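# Seat the orange-ringed plate on the block's pin

## Task

Put the plate with the orange ring flat on top of the block, over the post, so the block's pin passes through the plate's pin hole (of the plate's five small holes, the one that differs from the rest). The plate must stay in place by itself, not because the robot is still holding it. Then release it and move the grippers away.

## Robot and tools

Robot: two arms, left_arm and right_arm, each with a parallel two-finger gripper. Everything is given in one shared scene frame: origin on the table top midway between the arms, +x out over the table, +z up, and left_arm sits on the +y side. The names left and right do not mean sides of a camera picture. In each gripper's own frame the fingers point along +z and close along y. The reported end_effector_position is the spot between the finger pads, roughly 1 cm back from the tips. Printed hand positions can be somewhat wrong, more so at long reach, and arms usually settle a centimetre or more from the commanded pose, typically low.

The row format (used by every moving call): a flat list of 16 numbers covering both arms, even if only one moves. First left_arm: x, y, z in metres, then orientation as quaternion qw, qx, qy, qz (w first), then gripper opening; then the same eight for right_arm. Position and quaternion are absolute targets in the scene frame, not offsets. Opening runs from -1 (closed) to +1 (fully open, 0.094 m). A target more than 0.6 m from the arm's last reported position along any of its gripper axes makes the call get refused, and nothing is sent. To hold an orientation steady, repeat the same target quaternion every time rather than copying the slightly drifted one from the result. An arm meant to stay still should receive its whole last pose and the opening it should keep.

Each control step the commanded pose is clipped to at most 70 mm and 16 degrees from the measured pose; the joints then chase it by damped inverse kinematics, favouring position over orientation. Elbows never go fully straight. Joint ranges (rad): waist -2.880 to 2.880, shoulder 0.000 to 3.142, elbow 0.000 to 3.019, wrist pitch -1.693 to 1.571, wrist yaw -1.571 to 1.571, wrist roll -2.094 to 2.094.

execute_actions, argument actions (a list holding one item or none), optional pictures (boolean). Empty list {"actions": []} just reports the state. An action {"rows": [...], "steps": n} gives 1 to 15 rows of 16 numbers; each row is one control step of 1/30 s, steps is at most 15 (default 15), and the final row repeats to fill out the steps. A wait {"steps": n} (up to 300) sends nothing and returns once n steps have elapsed since the previous result, the operator's thinking time included. After an action ends, each arm continues only toward its last clipped pose, so far targets need further calls. Results normally include pictures.

move, arguments target (one 16-number row as above) and optional speed in m/s, 0.002 to 0.5, default 0.25 (turning capped at twice that in rad/s). Both grippers travel straight lines that finish together, lasting 0.5 to 10 s; past 10 s they stop short. Rotation takes the shorter direction. Openings are applied at the start. Paths ignore obstacles and the other arm; grippers lag, wander and may overshoot speed, especially near full stretch. It returns a "move:" line with the ending (done, off_target, moving, held, fault) and limits: paced means the sent pose was clipped; held means a check blocked steps and the arm may then lurch faster. An ending naming one arm means the other finished fine. Distances to each pose are listed.

wait, argument seconds (0 to 10): lets time pass with no new command.

zoom_image, arguments camera (cam_low 672x504, cam_left_wrist 616x616, cam_right_wrist 616x616) and region [x0, y0, x1, y1] in pixels from the top-left, up to 504 by 504, giving a closer look at that camera's latest image.

finished_scene, argument scene (integer number of the current scene): ends and grades it permanently, so call it only once the plate is seated, released and the arms are clear. Replying without any tool call also ends things.

Result lines: the state line shows each gripper pose as left_arm: ... | right_arm: .... "pose unreachable" means the clearance check altered or blocked that arm's command; HELD marks steps where that happened. "Hand target" gives the pose the controller is now driving toward. grip_measured is the finger opening on the command scale; the last Joint positions number is opening in metres; readings may be off by about 1 mm per gripper. Joint torques are raw drive outputs with offsets and noise, not clean load readings. FAULT lines signal an arm stop.

Gripping: command an opening about 0.03 below grip_measured for a firm hold, less for a gentle one. Pads push about 50 to 62 N each, weaker on very thin parts, with a brief spike on first contact. Holding loads heats motors; a MOTOR HOT warning appears from 85 °C, and at 100 °C that arm goes limp and drops whatever it holds, so do not hover with a load longer than needed.

The simulation keeps running while the operator thinks. Occasionally an outside tug may pull on a held part or shove a loose one. Avoid: anything leaving the table, dropping or slamming the plate, fast or deep pressing into contact (faster and further past contact means harder force), and the arms colliding or pushing on each other. Prefer smooth, modest motions.

Each tool is called after "Emit:" as a command line: name --argument value for each argument, lists and objects as JSON in quotes; but a table of rows of numbers goes row by row, as --pt "numbers of a row", without its own name.

## Session

Emit:
execute_actions --actions '[]'

Scene clock: 0.00 s of 5100.00 s.
left_arm: end_effector_position=(+0.1604, +0.0773, +0.3041) grip_measured=+1.000 end_effector_quat_wxyz=(+0.290, +0.838, +0.448, -0.115) | right_arm: end_effector_position=(+0.5288, -0.0351, +0.2187) grip_measured=+1.000 end_effector_quat_wxyz=(+0.005, +0.856, -0.517, -0.020)
Joint positions: left_arm=[-0.363  0.829  0.971 -1.287  0.487  1.503  0.094] | right_arm=[ 0.771  2.004  2.053 -1.646 -0.031 -1.487  0.094]
Joint velocities: left_arm=[ 0.005 -0.015 -0.007  0.002 -0.022  0.022  0.   ] | right_arm=[-0.015 -0.005 -0.017  0.002  0.081  0.022  0.   ]
Joint torques (N m, as the arm reports them, + toward a larger angle): no reading
Motor temperatures (°C, as the motors report them): left_arm=[32 31 30 29 29 33] | right_arm=[29 29 30 31 33 32]
Hand target (left_arm): +0.164, +0.075, +0.317; +0.302, +0.837, +0.444, -0.108
Hand target (right_arm): +0.534, -0.032, +0.224; -0.004, +0.856, -0.517, -0.016

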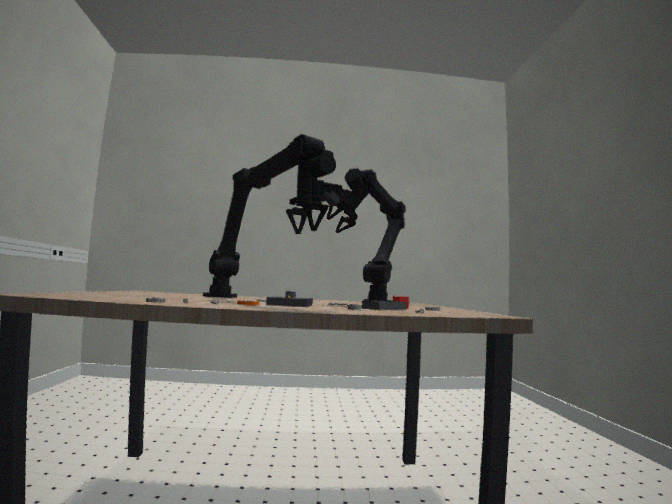

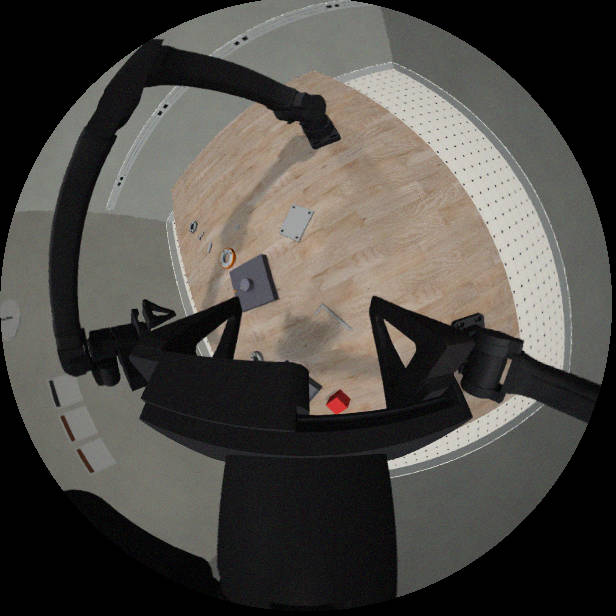

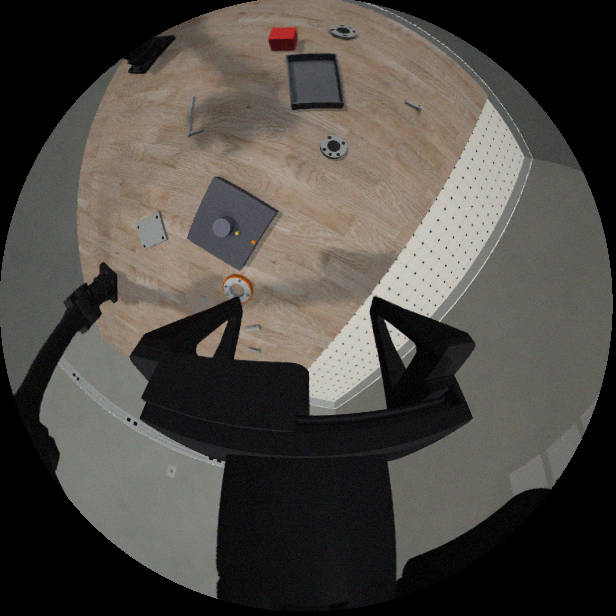

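Emit:
zoom_image --camera "cam_right_wrist" --region '[160, 160, 320, 320]'

Emit:
zoom_image --camera "cam_low" --region '[130, 270, 450, 330]'

Region (160, 160, 320, 320) of cam_right_wrist's 616x616 image, scaled by 3.150, with more detail than that image has.

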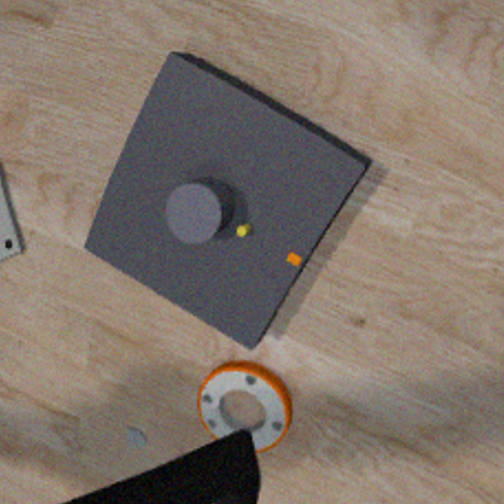

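Region (130, 270, 450, 330) of cam_low's 672x504 image, scaled by 1.575, with more detail than that image has; it fills the top 94 rows of this view, and the rest is white.

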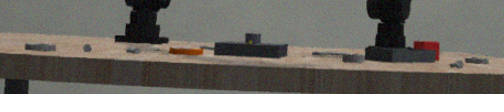

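Emit:
move --target '[0.15, 0.25, 0.30, 0.290, 0.838, 0.448, -0.115, 1, 0.45, -0.16, 0.15, 0, 0.856, -0.517, 0, 1]' --speed 0.2

Scene clock: 4.73 s of 5100.00 s.
left_arm: end_effector_position=(+0.1489, +0.2461, +0.2910) grip_measured=+1.000 end_effector_quat_wxyz=(+0.241, +0.802, +0.543, -0.063) | right_arm: end_effector_position=(+0.4478, -0.1570, +0.1468) grip_measured=+1.000 end_effector_quat_wxyz=(+0.006, +0.852, -0.523, -0.008)
Joint positions: left_arm=[ 0.357  0.733  0.946 -1.691  0.495  2.098  0.094] | right_arm=[ 0.658  1.665  1.377 -1.3   -0.006 -1.587  0.094]
Joint velocities: left_arm=[-0.015 -0.005  0.012 -0.017  0.037 -0.007  0.   ] | right_arm=[ 0.005 -0.005  0.007  0.002  0.051 -0.081  0.   ]
Joint torques (N m, as the arm reports them, + toward a larger angle): left_arm=[ 0.22 -1.43 11.17  0.31  0.27  0.13] | right_arm=[  0.43 -17.37   7.71   0.39   0.06  -0.26]
Motor temperatures (°C, as the motors report them): left_arm=[32 31 31 29 30 33] | right_arm=[29 31 32 31 33 32]
Hand target (left_arm): +0.149, +0.247, +0.301; +0.243, +0.806, +0.538, -0.050
Hand target (right_arm): +0.447, -0.159, +0.152; -0.001, +0.856, -0.517, -0.002
Off the commanded pose (left_arm): 0.010 m, 14 deg.
Off the commanded pose (right_arm): 0.005 m, 1 deg.
joint sent to its limit (left arm) — the command would take joint 4 (wrist pitch) past its lower limit and joint 6 (wrist roll) past its upper limit, so those joints were sent only as far as their limits.
After step 90, 0.40 s passed at rest.
move: off_target (left_arm)

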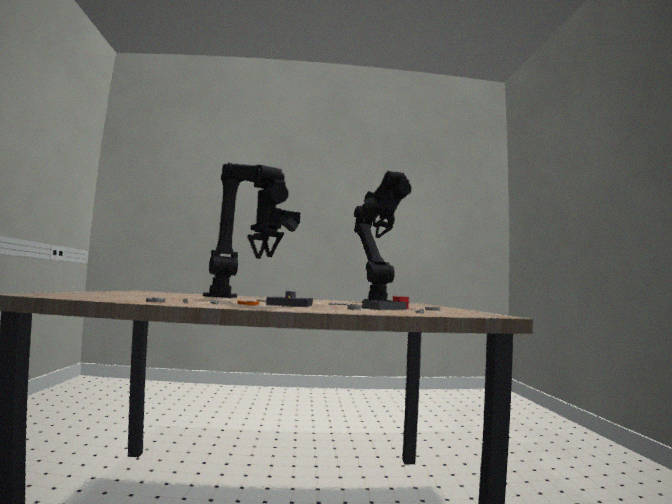

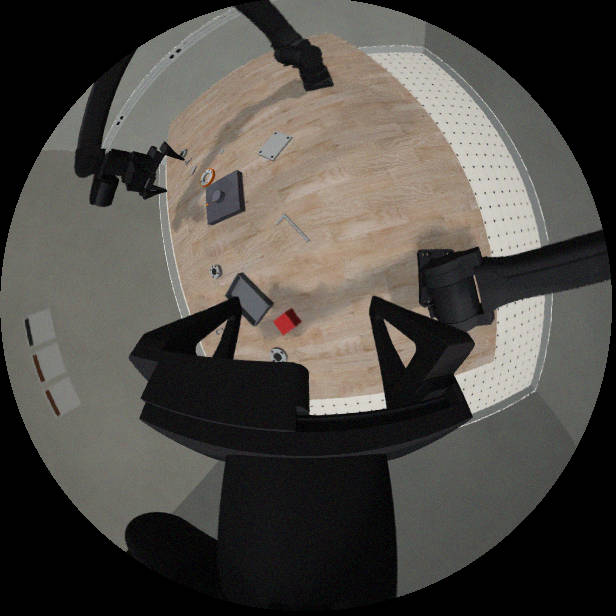

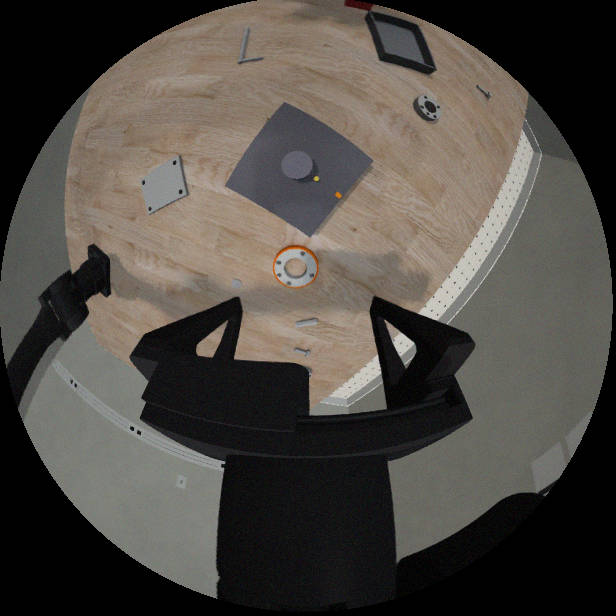

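Emit:
zoom_image --camera "cam_right_wrist" --region '[260, 230, 332, 302]'

Region (260, 230, 332, 302) of cam_right_wrist's 616x616 image, scaled by 7.000, with more detail than that image has.

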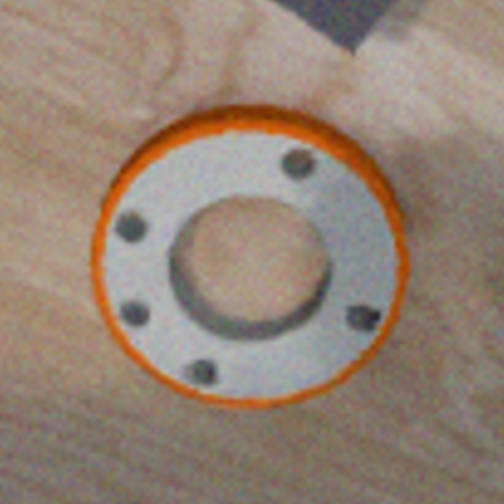

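Emit:
move --target '[0.1489, 0.2461, 0.30, 0.241, 0.802, 0.543, -0.063, 1, 0.439, -0.18, 0.10, 0, 0.1305, -0.9914, 0, 1]' --speed 0.3

Scene clock: 12.43 s of 5100.00 s.
left_arm: end_effector_position=(+0.1489, +0.2461, +0.2910) grip_measured=+1.000 end_effector_quat_wxyz=(+0.241, +0.801, +0.545, -0.063) | right_arm: end_effector_position=(+0.4382, -0.1748, +0.0984) grip_measured=+1.000 end_effector_quat_wxyz=(-0.006, -0.144, +0.990, +0.001)
Joint positions: left_arm=[ 0.357  0.733  0.946 -1.691  0.495  2.095  0.094] | right_arm=[ 0.633  1.665  1.242 -1.159 -0.005  0.141  0.094]
Joint velocities: left_arm=[ 0.015 -0.005  0.002 -0.007  0.051  0.051  0.   ] | right_arm=[-0.015  0.005  0.007 -0.007 -0.037  0.066  0.   ]
Joint torques (N m, as the arm reports them, + toward a larger angle): left_arm=[-0.23 -0.93 11.12  0.33  0.32 -0.08] | right_arm=[ -0.18 -16.58   7.13   0.55   0.22   0.02]
Motor temperatures (°C, as the motors report them): left_arm=[32 31 33 29 30 33] | right_arm=[29 31 33 31 33 32]
Hand target (left_arm): +0.149, +0.246, +0.299; +0.242, +0.801, +0.544, -0.057
Hand target (right_arm): +0.438, -0.180, +0.100; -0.000, -0.131, +0.991, +0.000
Off the commanded pose (left_arm): 0.009 m, 0 deg.
Off the commanded pose (right_arm): 0.006 m, 2 deg.
joint sent to its limit (left arm) — the command would take joint 4 (wrist pitch) past its lower limit, so that joint was sent only as far as its limit.
After step 90, 1.13 s passed at rest.
move: done

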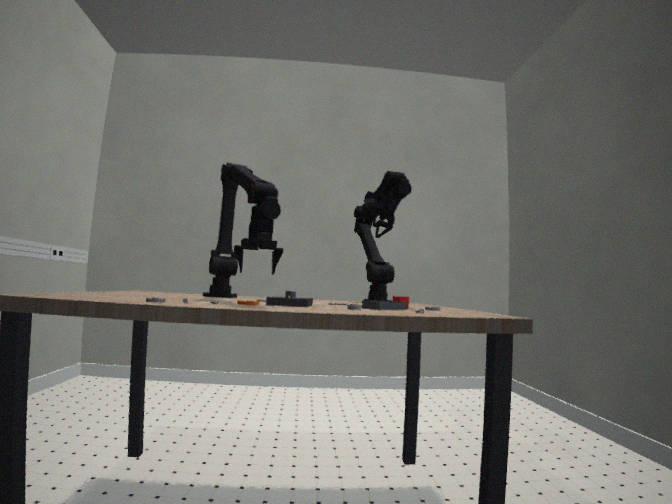

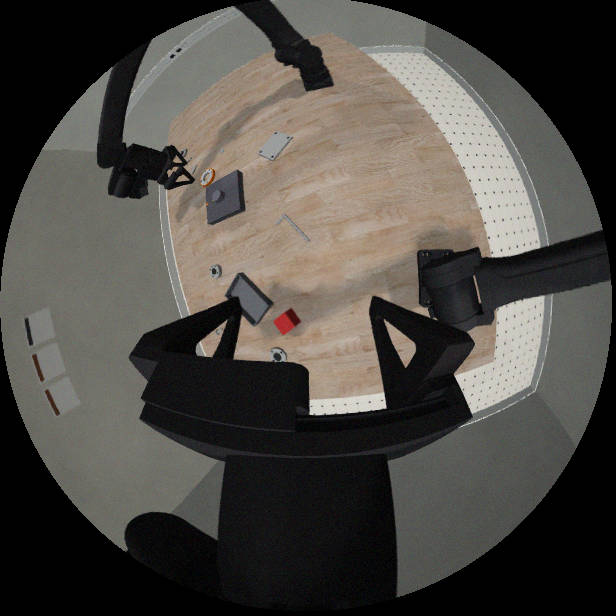

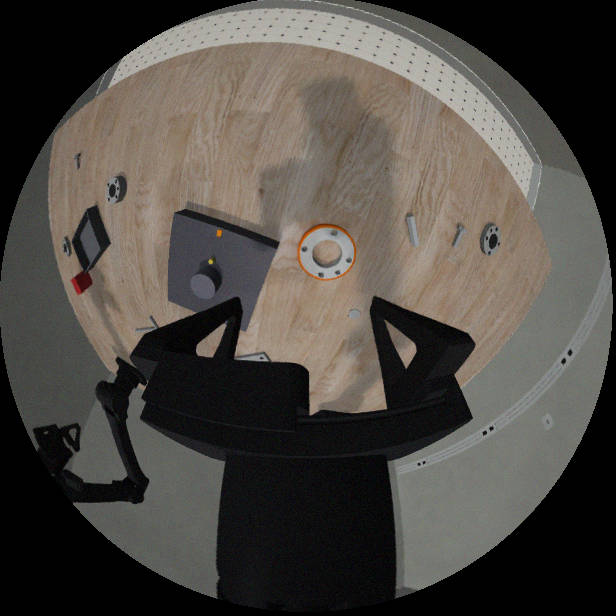

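Emit:
zoom_image --camera "cam_right_wrist" --region '[160, 190, 370, 340]'

Region (160, 190, 370, 340) of cam_right_wrist's 616x616 image, scaled by 2.400, with more detail than that image has; it fills the top 360 rows of this view, and the rest is white.

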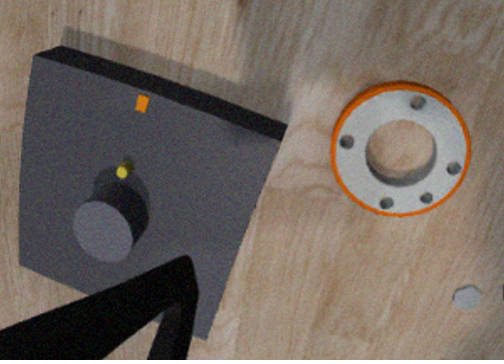

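Emit:
move --target '[0.1489, 0.2461, 0.30, 0.241, 0.802, 0.543, -0.063, 1, 0.4465, -0.197, 0.05, 0, -0.656, -0.755, 0, 1]' --speed 0.3

Scene clock: 17.60 s of 5100.00 s.
left_arm: end_effector_position=(+0.1489, +0.2461, +0.2910) grip_measured=+1.000 end_effector_quat_wxyz=(+0.241, +0.801, +0.545, -0.063) | right_arm: end_effector_position=(+0.4481, -0.1907, +0.0685) grip_measured=+1.000 end_effector_quat_wxyz=(+0.006, +0.646, +0.764, +0.016)
Joint positions: left_arm=[ 0.357  0.733  0.946 -1.691  0.495  2.095  0.094] | right_arm=[ 0.594  1.681  1.175 -1.031 -0.005  1.794  0.094]
Joint velocities: left_arm=[-0.005  0.005 -0.007 -0.017  0.007  0.022  0.   ] | right_arm=[-0.015  0.005 -0.022 -0.017 -0.007  0.022  0.   ]
Joint torques (N m, as the arm reports them, + toward a larger angle): left_arm=[-0.19 -0.85 11.14  0.32  0.32 -0.09] | right_arm=[ -0.32 -12.71   6.83   0.54   0.27   0.02]
Motor temperatures (°C, as the motors report them): left_arm=[32 31 34 29 30 33] | right_arm=[29 31 33 32 33 32]
Hand target (left_arm): +0.149, +0.246, +0.299; +0.242, +0.801, +0.544, -0.057
Hand target (right_arm): +0.445, -0.197, +0.051; -0.001, +0.656, +0.755, +0.000
Off the commanded pose (left_arm): 0.009 m, 0 deg.
Off the commanded pose (right_arm): 0.020 m, 2 deg.
joint sent to its limit (left arm) — the command would take joint 4 (wrist pitch) past its lower limit, so that joint was sent only as far as its limit.
move: off_target (right_arm)

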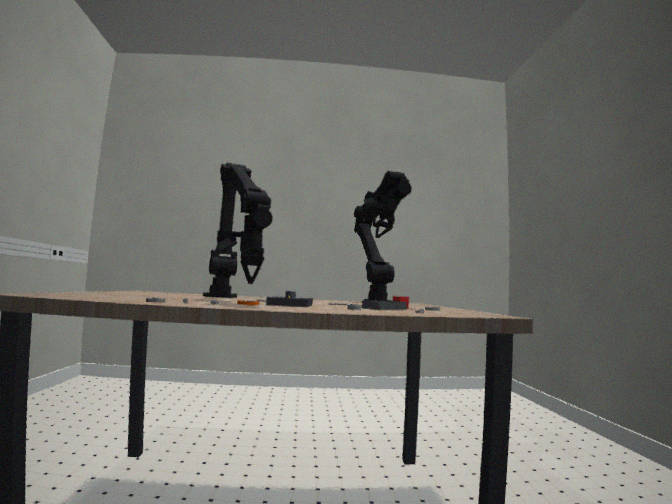

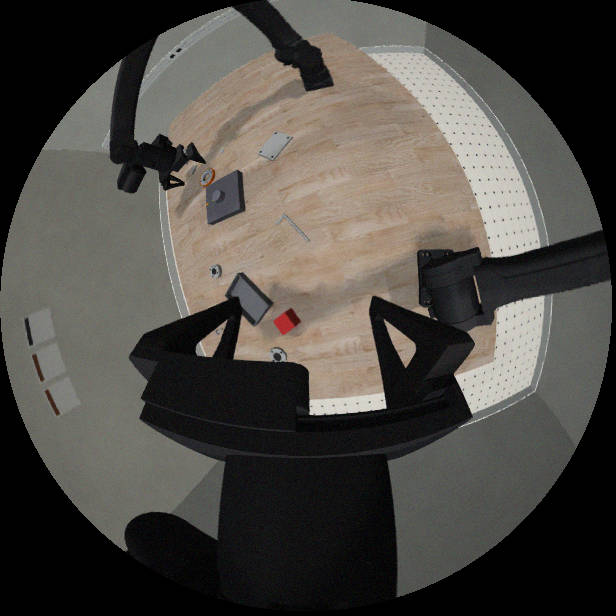

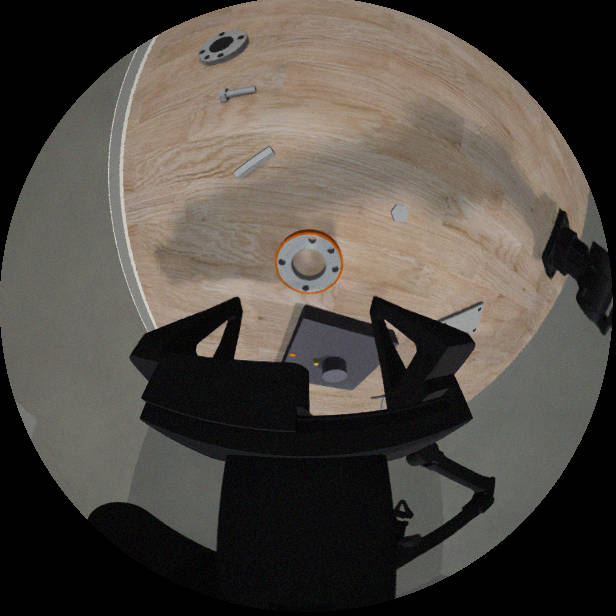

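Emit:
move --target '[0.1489, 0.2461, 0.30, 0.241, 0.802, 0.543, -0.063, 1, 0.4455, -0.200, 0.02, 0, -0.656, -0.755, 0, 1]' --speed 0.08

Scene clock: 18.90 s of 5100.00 s.
left_arm: end_effector_position=(+0.1489, +0.2461, +0.2910) grip_measured=+1.000 end_effector_quat_wxyz=(+0.241, +0.801, +0.545, -0.063) | right_arm: end_effector_position=(+0.4466, -0.1942, +0.0341) grip_measured=+1.000 end_effector_quat_wxyz=(+0.003, +0.649, +0.761, +0.012)
Joint positions: left_arm=[ 0.357  0.733  0.946 -1.691  0.495  2.095  0.094] | right_arm=[ 0.588  1.729  1.134 -0.953 -0.005  1.796  0.094]
Joint velocities: left_arm=[-0.015 -0.005 -0.007  0.012 -0.037 -0.037  0.   ] | right_arm=[-0.015 -0.015 -0.012 -0.002 -0.051 -0.022  0.   ]
Joint torques (N m, as the arm reports them, + toward a larger angle): left_arm=[-0.22 -0.92 11.14  0.33  0.32 -0.09] | right_arm=[ -0.23 -13.33   6.7    0.49   0.3   -0.03]
Motor temperatures (°C, as the motors report them): left_arm=[32 31 34 29 30 33] | right_arm=[29 31 33 32 33 32]
Hand target (left_arm): +0.149, +0.246, +0.299; +0.242, +0.801, +0.544, -0.057
Hand target (right_arm): +0.444, -0.200, +0.021; -0.000, +0.656, +0.755, +0.000
Off the commanded pose (left_arm): 0.009 m, 0 deg.
Off the commanded pose (right_arm): 0.015 m, 2 deg.
joint sent to its limit (left arm) — the command would take joint 4 (wrist pitch) past its lower limit, so that joint was sent only as far as its limit.
move: off_target (right_arm)

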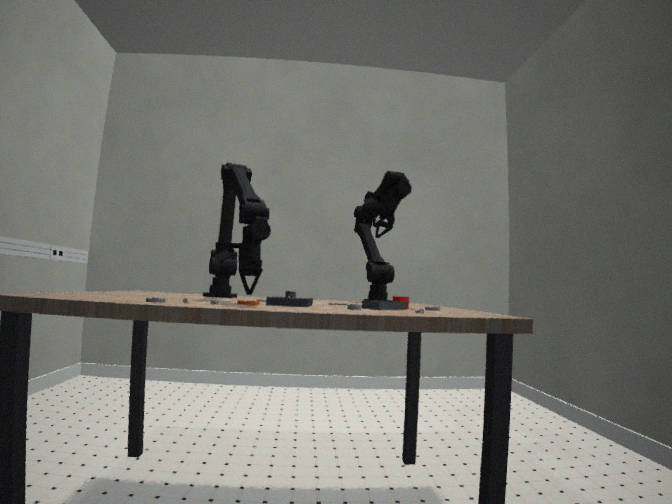

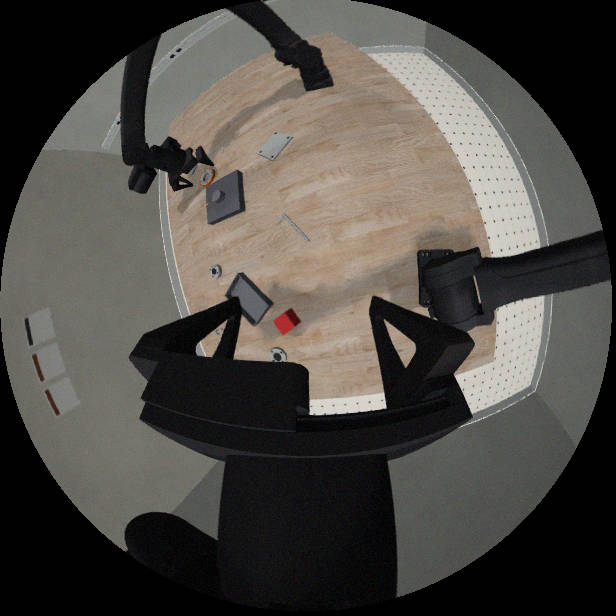

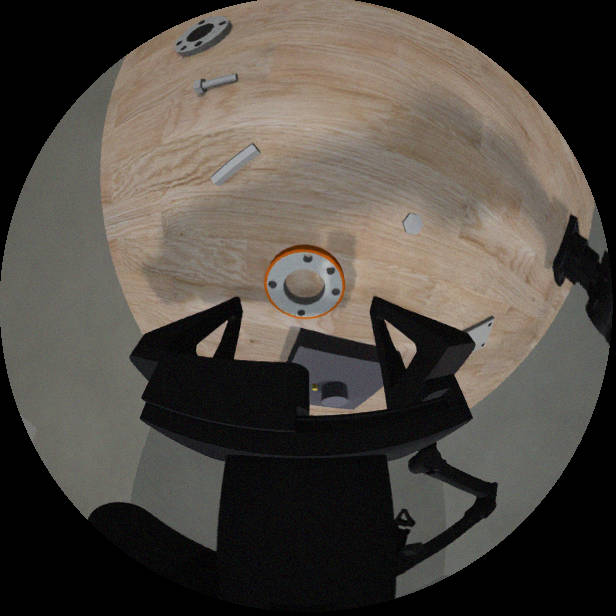

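Emit:
zoom_image --camera "cam_low" --region '[200, 250, 340, 320]'

Region (200, 250, 340, 320) of cam_low's 672x504 image, scaled by 3.600, with more detail than that image has.

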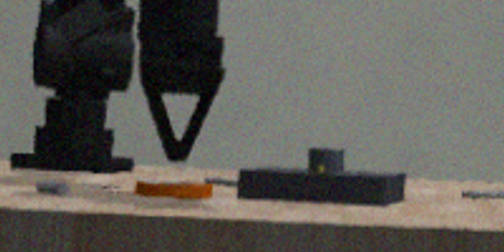

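Emit:
move --target '[0.1489, 0.2461, 0.30, 0.241, 0.802, 0.543, -0.063, 1, 0.4465, -0.200, 0.002, 0.004, -0.656, -0.755, 0.012, 1]' --speed 0.05

Emit:
zoom_image --camera "cam_low" --region '[200, 250, 340, 320]'

Scene clock: 21.37 s of 5100.00 s.
left_arm: end_effector_position=(+0.1489, +0.2461, +0.2910) grip_measured=+1.000 end_effector_quat_wxyz=(+0.241, +0.801, +0.545, -0.063) | right_arm: end_effector_position=(+0.4457, -0.1954, +0.0148) grip_measured=+1.000 end_effector_quat_wxyz=(-0.002, +0.649, +0.761, -0.003)
Joint positions: left_arm=[ 0.357  0.733  0.946 -1.691  0.495  2.095  0.094] | right_arm=[ 0.588  1.772  1.134 -0.94  -0.001  1.796  0.094]
Joint velocities: left_arm=[-0.015 -0.024 -0.012  0.012  0.022 -0.037  0.   ] | right_arm=[-0.005 -0.005 -0.012 -0.012 -0.007 -0.037  0.   ]
Joint torques (N m, as the arm reports them, + toward a larger angle): left_arm=[-0.21 -0.9  11.12  0.32  0.33 -0.1 ] | right_arm=[ -0.1  -13.78   6.92   0.45   0.3   -0.03]
Motor temperatures (°C, as the motors report them): left_arm=[32 31 34 29 30 33] | right_arm=[29 31 33 32 33 32]
Hand target (left_arm): +0.149, +0.246, +0.299; +0.242, +0.801, +0.544, -0.057
Hand target (right_arm): +0.446, -0.200, +0.003; -0.004, +0.656, +0.755, -0.012
Off the commanded pose (left_arm): 0.009 m, 0 deg.
Off the commanded pose (right_arm): 0.014 m, 2 deg.
joint sent to its limit (left arm) — the command would take joint 4 (wrist pitch) past its lower limit, so that joint was sent only as far as its limit.
move: off_target (right_arm)

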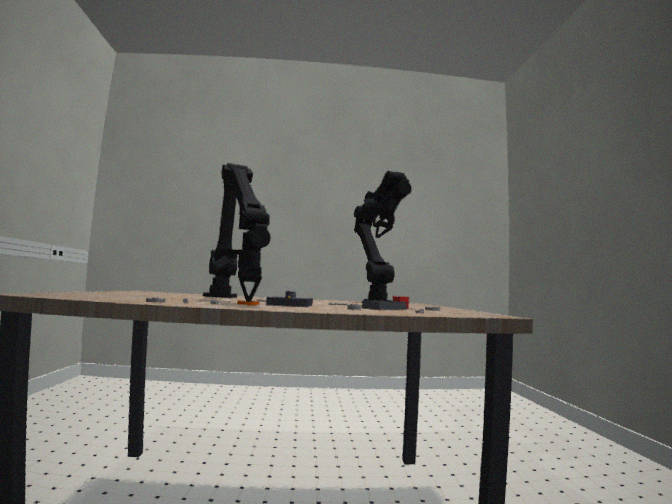

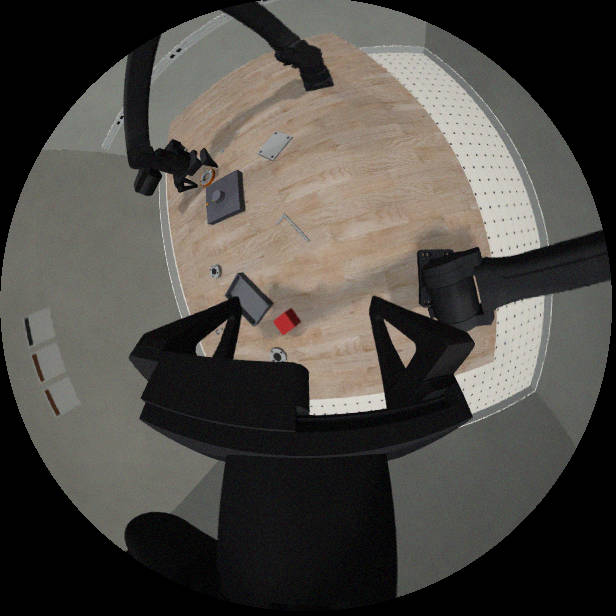

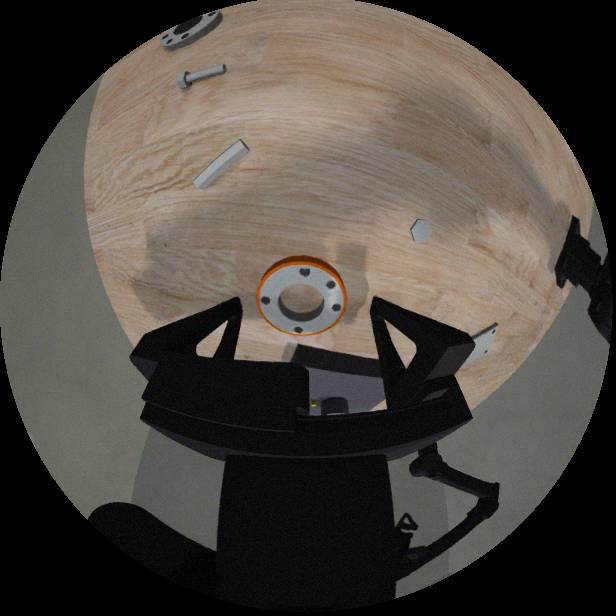

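Region (200, 250, 340, 320) of cam_low's 672x504 image, scaled by 3.600, with more detail than that image has.

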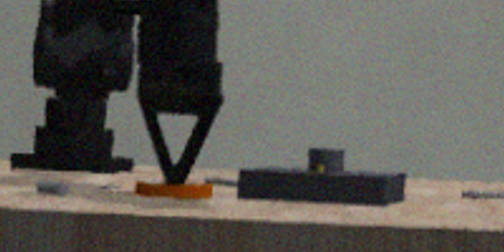

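Emit:
move --target '[0.1489, 0.2461, 0.30, 0.241, 0.802, 0.543, -0.063, 1, 0.4505, -0.199, -0.005, 0.004, -0.656, -0.755, 0.012, 1]' --speed 0.03

Emit:
zoom_image --camera "cam_low" --region '[200, 250, 340, 320]'

Scene clock: 23.10 s of 5100.00 s.
left_arm: end_effector_position=(+0.1489, +0.2461, +0.2910) grip_measured=+1.000 end_effector_quat_wxyz=(+0.241, +0.801, +0.545, -0.063) | right_arm: end_effector_position=(+0.4468, -0.1949, +0.0067) grip_measured=+1.000 end_effector_quat_wxyz=(-0.003, +0.649, +0.761, -0.005)
Joint positions: left_arm=[ 0.357  0.733  0.946 -1.691  0.495  2.095  0.094] | right_arm=[ 0.588  1.79   1.134 -0.926 -0.001  1.796  0.094]
Joint velocities: left_arm=[-0.005  0.015 -0.002 -0.012 -0.037  0.007  0.   ] | right_arm=[-0.005 -0.005 -0.017 -0.007 -0.081 -0.007  0.   ]
Joint torques (N m, as the arm reports them, + toward a larger angle): left_arm=[-0.23 -0.86 11.14  0.31  0.32 -0.08] | right_arm=[ -0.2  -13.63   7.42   0.44   0.3   -0.03]
Motor temperatures (°C, as the motors report them): left_arm=[32 31 35 29 30 33] | right_arm=[29 31 33 32 33 32]
Hand target (left_arm): +0.149, +0.246, +0.299; +0.242, +0.801, +0.544, -0.057
Hand target (right_arm): +0.450, -0.199, -0.005; -0.004, +0.656, +0.755, -0.012
Off the commanded pose (left_arm): 0.009 m, 0 deg.
Off the commanded pose (right_arm): 0.013 m, 1 deg.
joint sent to its limit (left arm) — the command would take joint 4 (wrist pitch) past its lower limit, so that joint was sent only as far as its limit.
move: off_target (right_arm)

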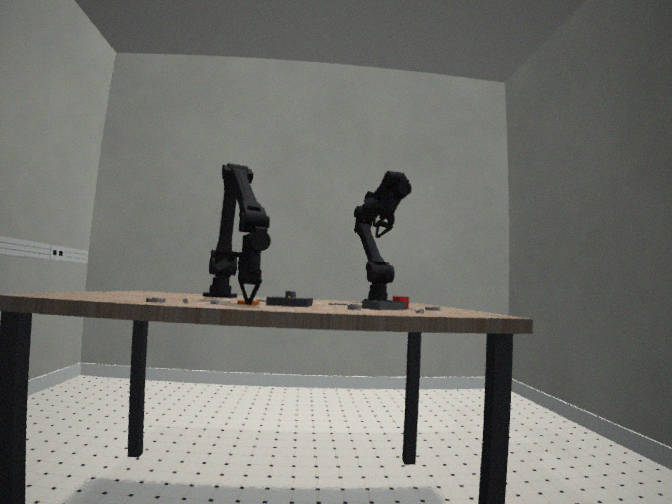

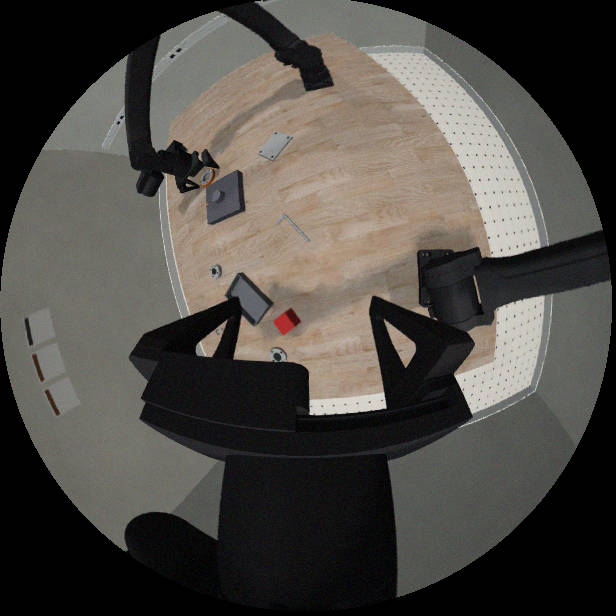

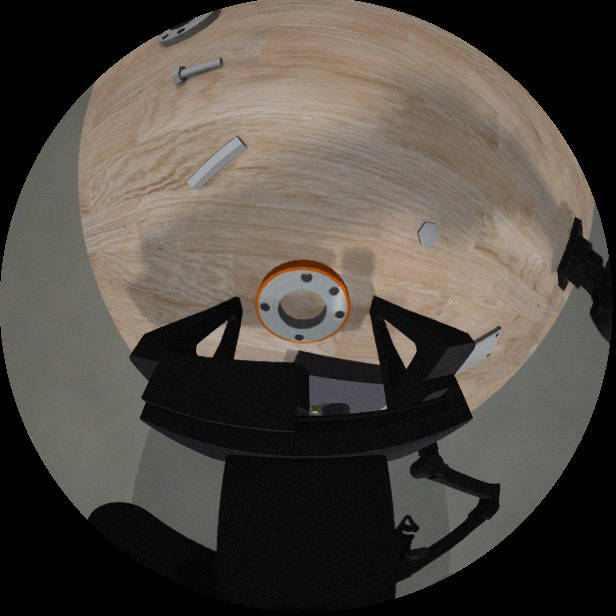

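Region (200, 250, 340, 320) of cam_low's 672x504 image, scaled by 3.600, with more detail than that image has.

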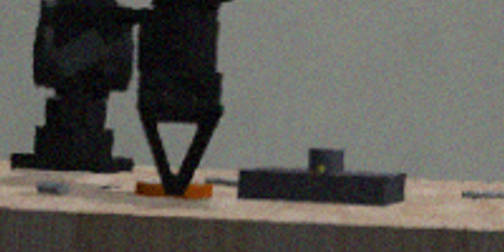

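Emit:
move --target '[0.1489, 0.2461, 0.30, 0.241, 0.802, 0.543, -0.063, 1, 0.4505, -0.199, -0.005, 0.004, -0.656, -0.755, 0.012, 0.36]' --speed 0.03

Scene clock: 24.13 s of 5100.00 s.
left_arm: end_effector_position=(+0.1489, +0.2461, +0.2910) grip_measured=+1.000 end_effector_quat_wxyz=(+0.241, +0.801, +0.545, -0.063) | right_arm: end_effector_position=(+0.4468, -0.1949, +0.0067) grip_measured=+0.362 end_effector_quat_wxyz=(-0.003, +0.649, +0.761, -0.005)
Joint positions: left_arm=[ 0.357  0.733  0.946 -1.691  0.495  2.095  0.094] | right_arm=[ 0.588  1.79   1.134 -0.926 -0.001  1.796  0.064]
Joint velocities: left_arm=[ 0.005 -0.005  0.017 -0.012 -0.022  0.051  0.   ] | right_arm=[-0.005 -0.005 -0.017 -0.007 -0.037  0.081 -0.001]
Joint torques (N m, as the arm reports them, + toward a larger angle): left_arm=[-0.2  -0.95 11.13  0.31  0.32 -0.1 ] | right_arm=[ -0.11 -13.52   7.39   0.42   0.31  -0.03]
Motor temperatures (°C, as the motors report them): left_arm=[32 31 35 29 30 33] | right_arm=[29 31 33 32 33 32]
Hand target (left_arm): +0.149, +0.246, +0.299; +0.242, +0.801, +0.544, -0.057
Hand target (right_arm): +0.450, -0.199, -0.005; -0.004, +0.656, +0.755, -0.012
Off the commanded pose (left_arm): 0.009 m, 0 deg.
Off the commanded pose (right_arm): 0.013 m, 1 deg.
joint sent to its limit (left arm) — the command would take joint 4 (wrist pitch) past its lower limit, so that joint was sent only as far as its limit.
move: off_target (right_arm)

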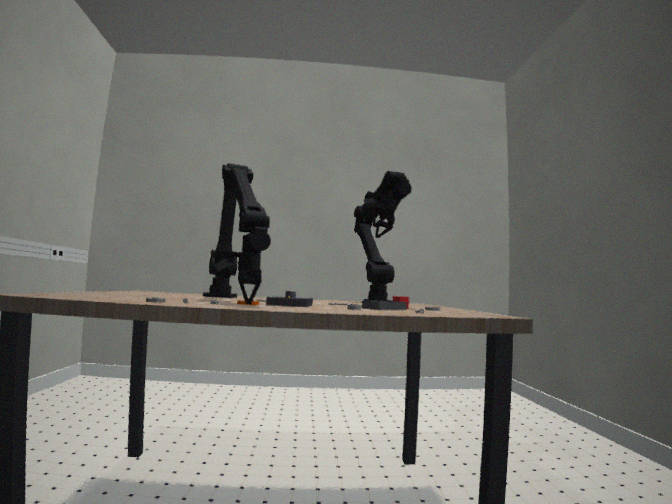

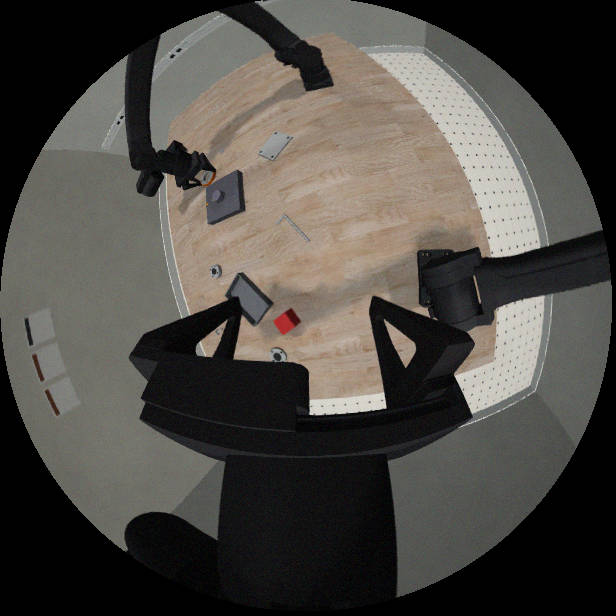

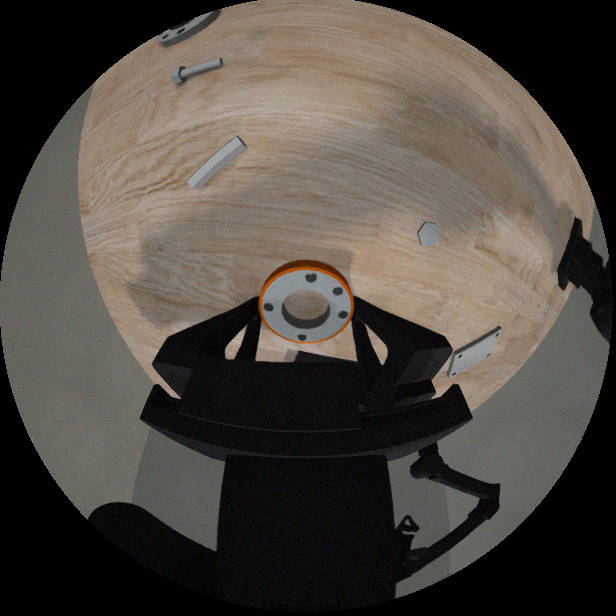

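Emit:
execute_actions --actions '[{"rows": [[0.1489, 0.2461, 0.30, 0.241, 0.802, 0.543, -0.063, 1, 0.4505, -0.199, -0.005, 0.004, -0.656, -0.755, 0.012, 0.31]], "steps": 12}]'

Emit:
zoom_image --camera "cam_right_wrist" --region '[238, 240, 378, 380]'

Scene clock: 25.03 s of 5100.00 s.
left_arm: end_effector_position=(+0.1489, +0.2461, +0.2910) grip_measured=+1.000 end_effector_quat_wxyz=(+0.241, +0.801, +0.545, -0.063) | right_arm: end_effector_position=(+0.4467, -0.1950, +0.0066) grip_measured=+0.327 end_effector_quat_wxyz=(-0.003, +0.649, +0.761, -0.005)
Joint positions: left_arm=[ 0.357  0.733  0.946 -1.691  0.495  2.095  0.094] | right_arm=[ 0.588  1.79   1.134 -0.926 -0.     1.796  0.062]
Joint velocities: left_arm=[-0.015  0.005 -0.002 -0.017  0.022 -0.007  0.   ] | right_arm=[ 0.005 -0.005 -0.012  0.007 -0.037 -0.022 -0.002]
Joint torques (N m, as the arm reports them, + toward a larger angle): left_arm=[-0.16 -0.88 11.11  0.34  0.32 -0.09] | right_arm=[ -0.16 -13.46   7.43   0.44   0.29  -0.04]
Motor temperatures (°C, as the motors report them): left_arm=[32 31 35 29 30 33] | right_arm=[29 31 33 32 33 32]
Hand target (left_arm): +0.149, +0.246, +0.299; +0.242, +0.801, +0.544, -0.057
Hand target (right_arm): +0.450, -0.199, -0.005; -0.004, +0.656, +0.755, -0.012
Off the commanded pose (left_arm): 0.009 m, 0 deg.
Off the commanded pose (right_arm): 0.013 m, 1 deg.
joint sent to its limit (left arm) — the command would take joint 4 (wrist pitch) past its lower limit, so that joint was sent only as far as its limit.
Steps of this call (steps 1 to 15: nothing new was sent; steps 16 to 27: all 12 steps of this action). Readings (end_effector_position):
16: left_arm (+0.1489, +0.2461, +0.2910) | right_arm (+0.4468, -0.1949, +0.0067)
17: left_arm (+0.1489, +0.2461, +0.2910) | right_arm (+0.4467, -0.1950, +0.0066)
19: left_arm (+0.1489, +0.2461, +0.2910) | right_arm (+0.4467, -0.1950, +0.0066)
23: left_arm (+0.1489, +0.2461, +0.2910) | right_arm (+0.4467, -0.1950, +0.0066)
27: the state above

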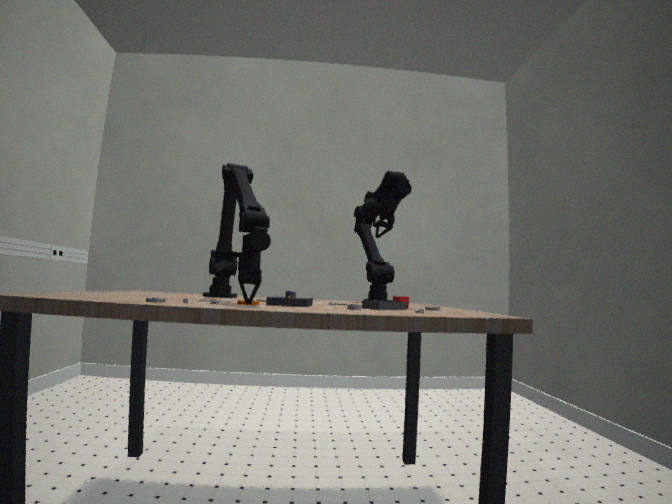

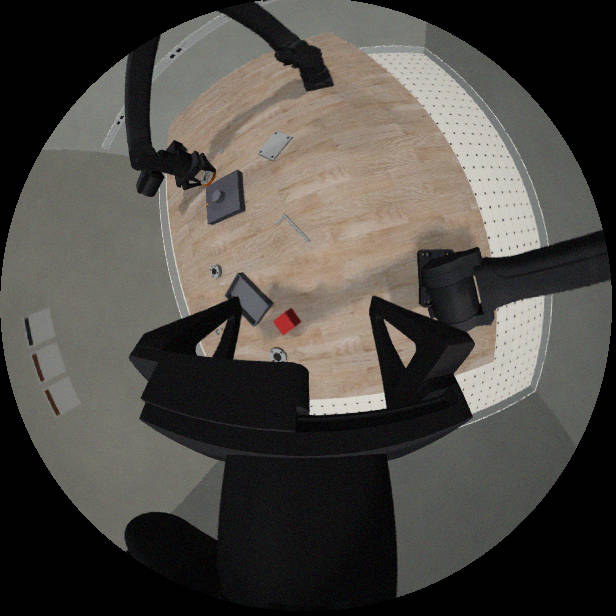

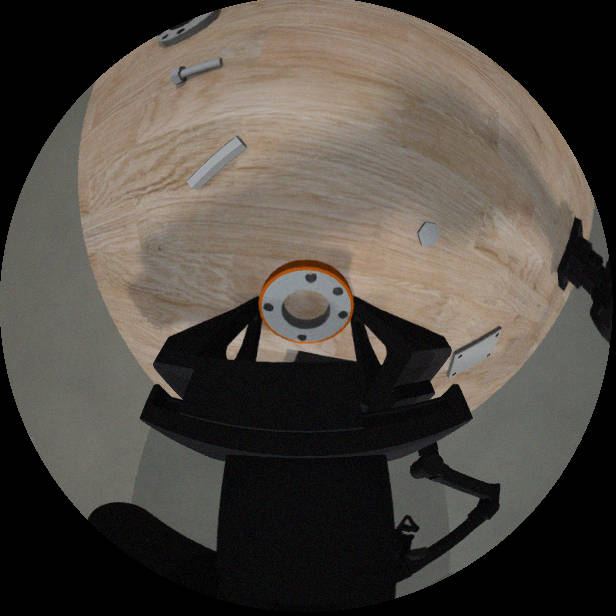

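Region (238, 240, 378, 380) of cam_right_wrist's 616x616 image, scaled by 3.600, with more detail than that image has.

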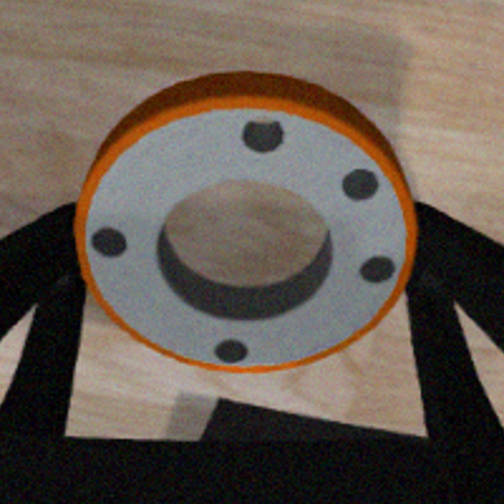

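Emit:
execute_actions --actions '[{"rows": [[0.1489, 0.2461, 0.30, 0.241, 0.802, 0.543, -0.063, 1, 0.4505, -0.199, -0.005, 0.004, -0.656, -0.755, 0.012, 0.285]], "steps": 10}]' --pictures false

Scene clock: 26.17 s of 5100.00 s.
left_arm: end_effector_position=(+0.1489, +0.2461, +0.2910) grip_measured=+1.000 end_effector_quat_wxyz=(+0.241, +0.801, +0.545, -0.063) | right_arm: end_effector_position=(+0.4467, -0.1950, +0.0066) grip_measured=+0.322 end_effector_quat_wxyz=(-0.003, +0.649, +0.761, -0.005)
Joint positions: left_arm=[ 0.357  0.733  0.946 -1.691  0.495  2.095  0.094] | right_arm=[ 0.588  1.79   1.134 -0.926 -0.     1.796  0.062]
Joint velocities: left_arm=[-0.005 -0.005  0.012 -0.002 -0.022 -0.022  0.   ] | right_arm=[-0.024 -0.005 -0.002  0.007 -0.022 -0.066 -0.   ]
Joint torques (N m, as the arm reports them, + toward a larger angle): left_arm=[-0.13 -0.87 11.15  0.32  0.33 -0.09] | right_arm=[ -0.12 -13.57   7.41   0.46   0.29  -0.03]
Motor temperatures (°C, as the motors report them): left_arm=[32 31 35 29 30 33] | right_arm=[29 31 33 32 33 32]
Hand target (left_arm): +0.149, +0.246, +0.299; +0.242, +0.801, +0.544, -0.057
Hand target (right_arm): +0.450, -0.199, -0.005; -0.004, +0.656, +0.755, -0.012
Off the commanded pose (left_arm): 0.009 m, 0 deg.
Off the commanded pose (right_arm): 0.013 m, 1 deg.
joint sent to its limit (left arm) — the command would take joint 4 (wrist pitch) past its lower limit, so that joint was sent only as far as its limit.
Steps of this call (steps 1 to 24: nothing new was sent; steps 25 to 34: all 10 steps of this action). Readings (end_effector_position):
25: left_arm (+0.1489, +0.2461, +0.2910) | right_arm (+0.4467, -0.1950, +0.0066)
26: left_arm (+0.1489, +0.2461, +0.2910) | right_arm (+0.4467, -0.1950, +0.0066)
28: left_arm (+0.1489, +0.2461, +0.2910) | right_arm (+0.4467, -0.1950, +0.0066)
32: left_arm (+0.1489, +0.2461, +0.2910) | right_arm (+0.4467, -0.1950, +0.0066)
34: the state above


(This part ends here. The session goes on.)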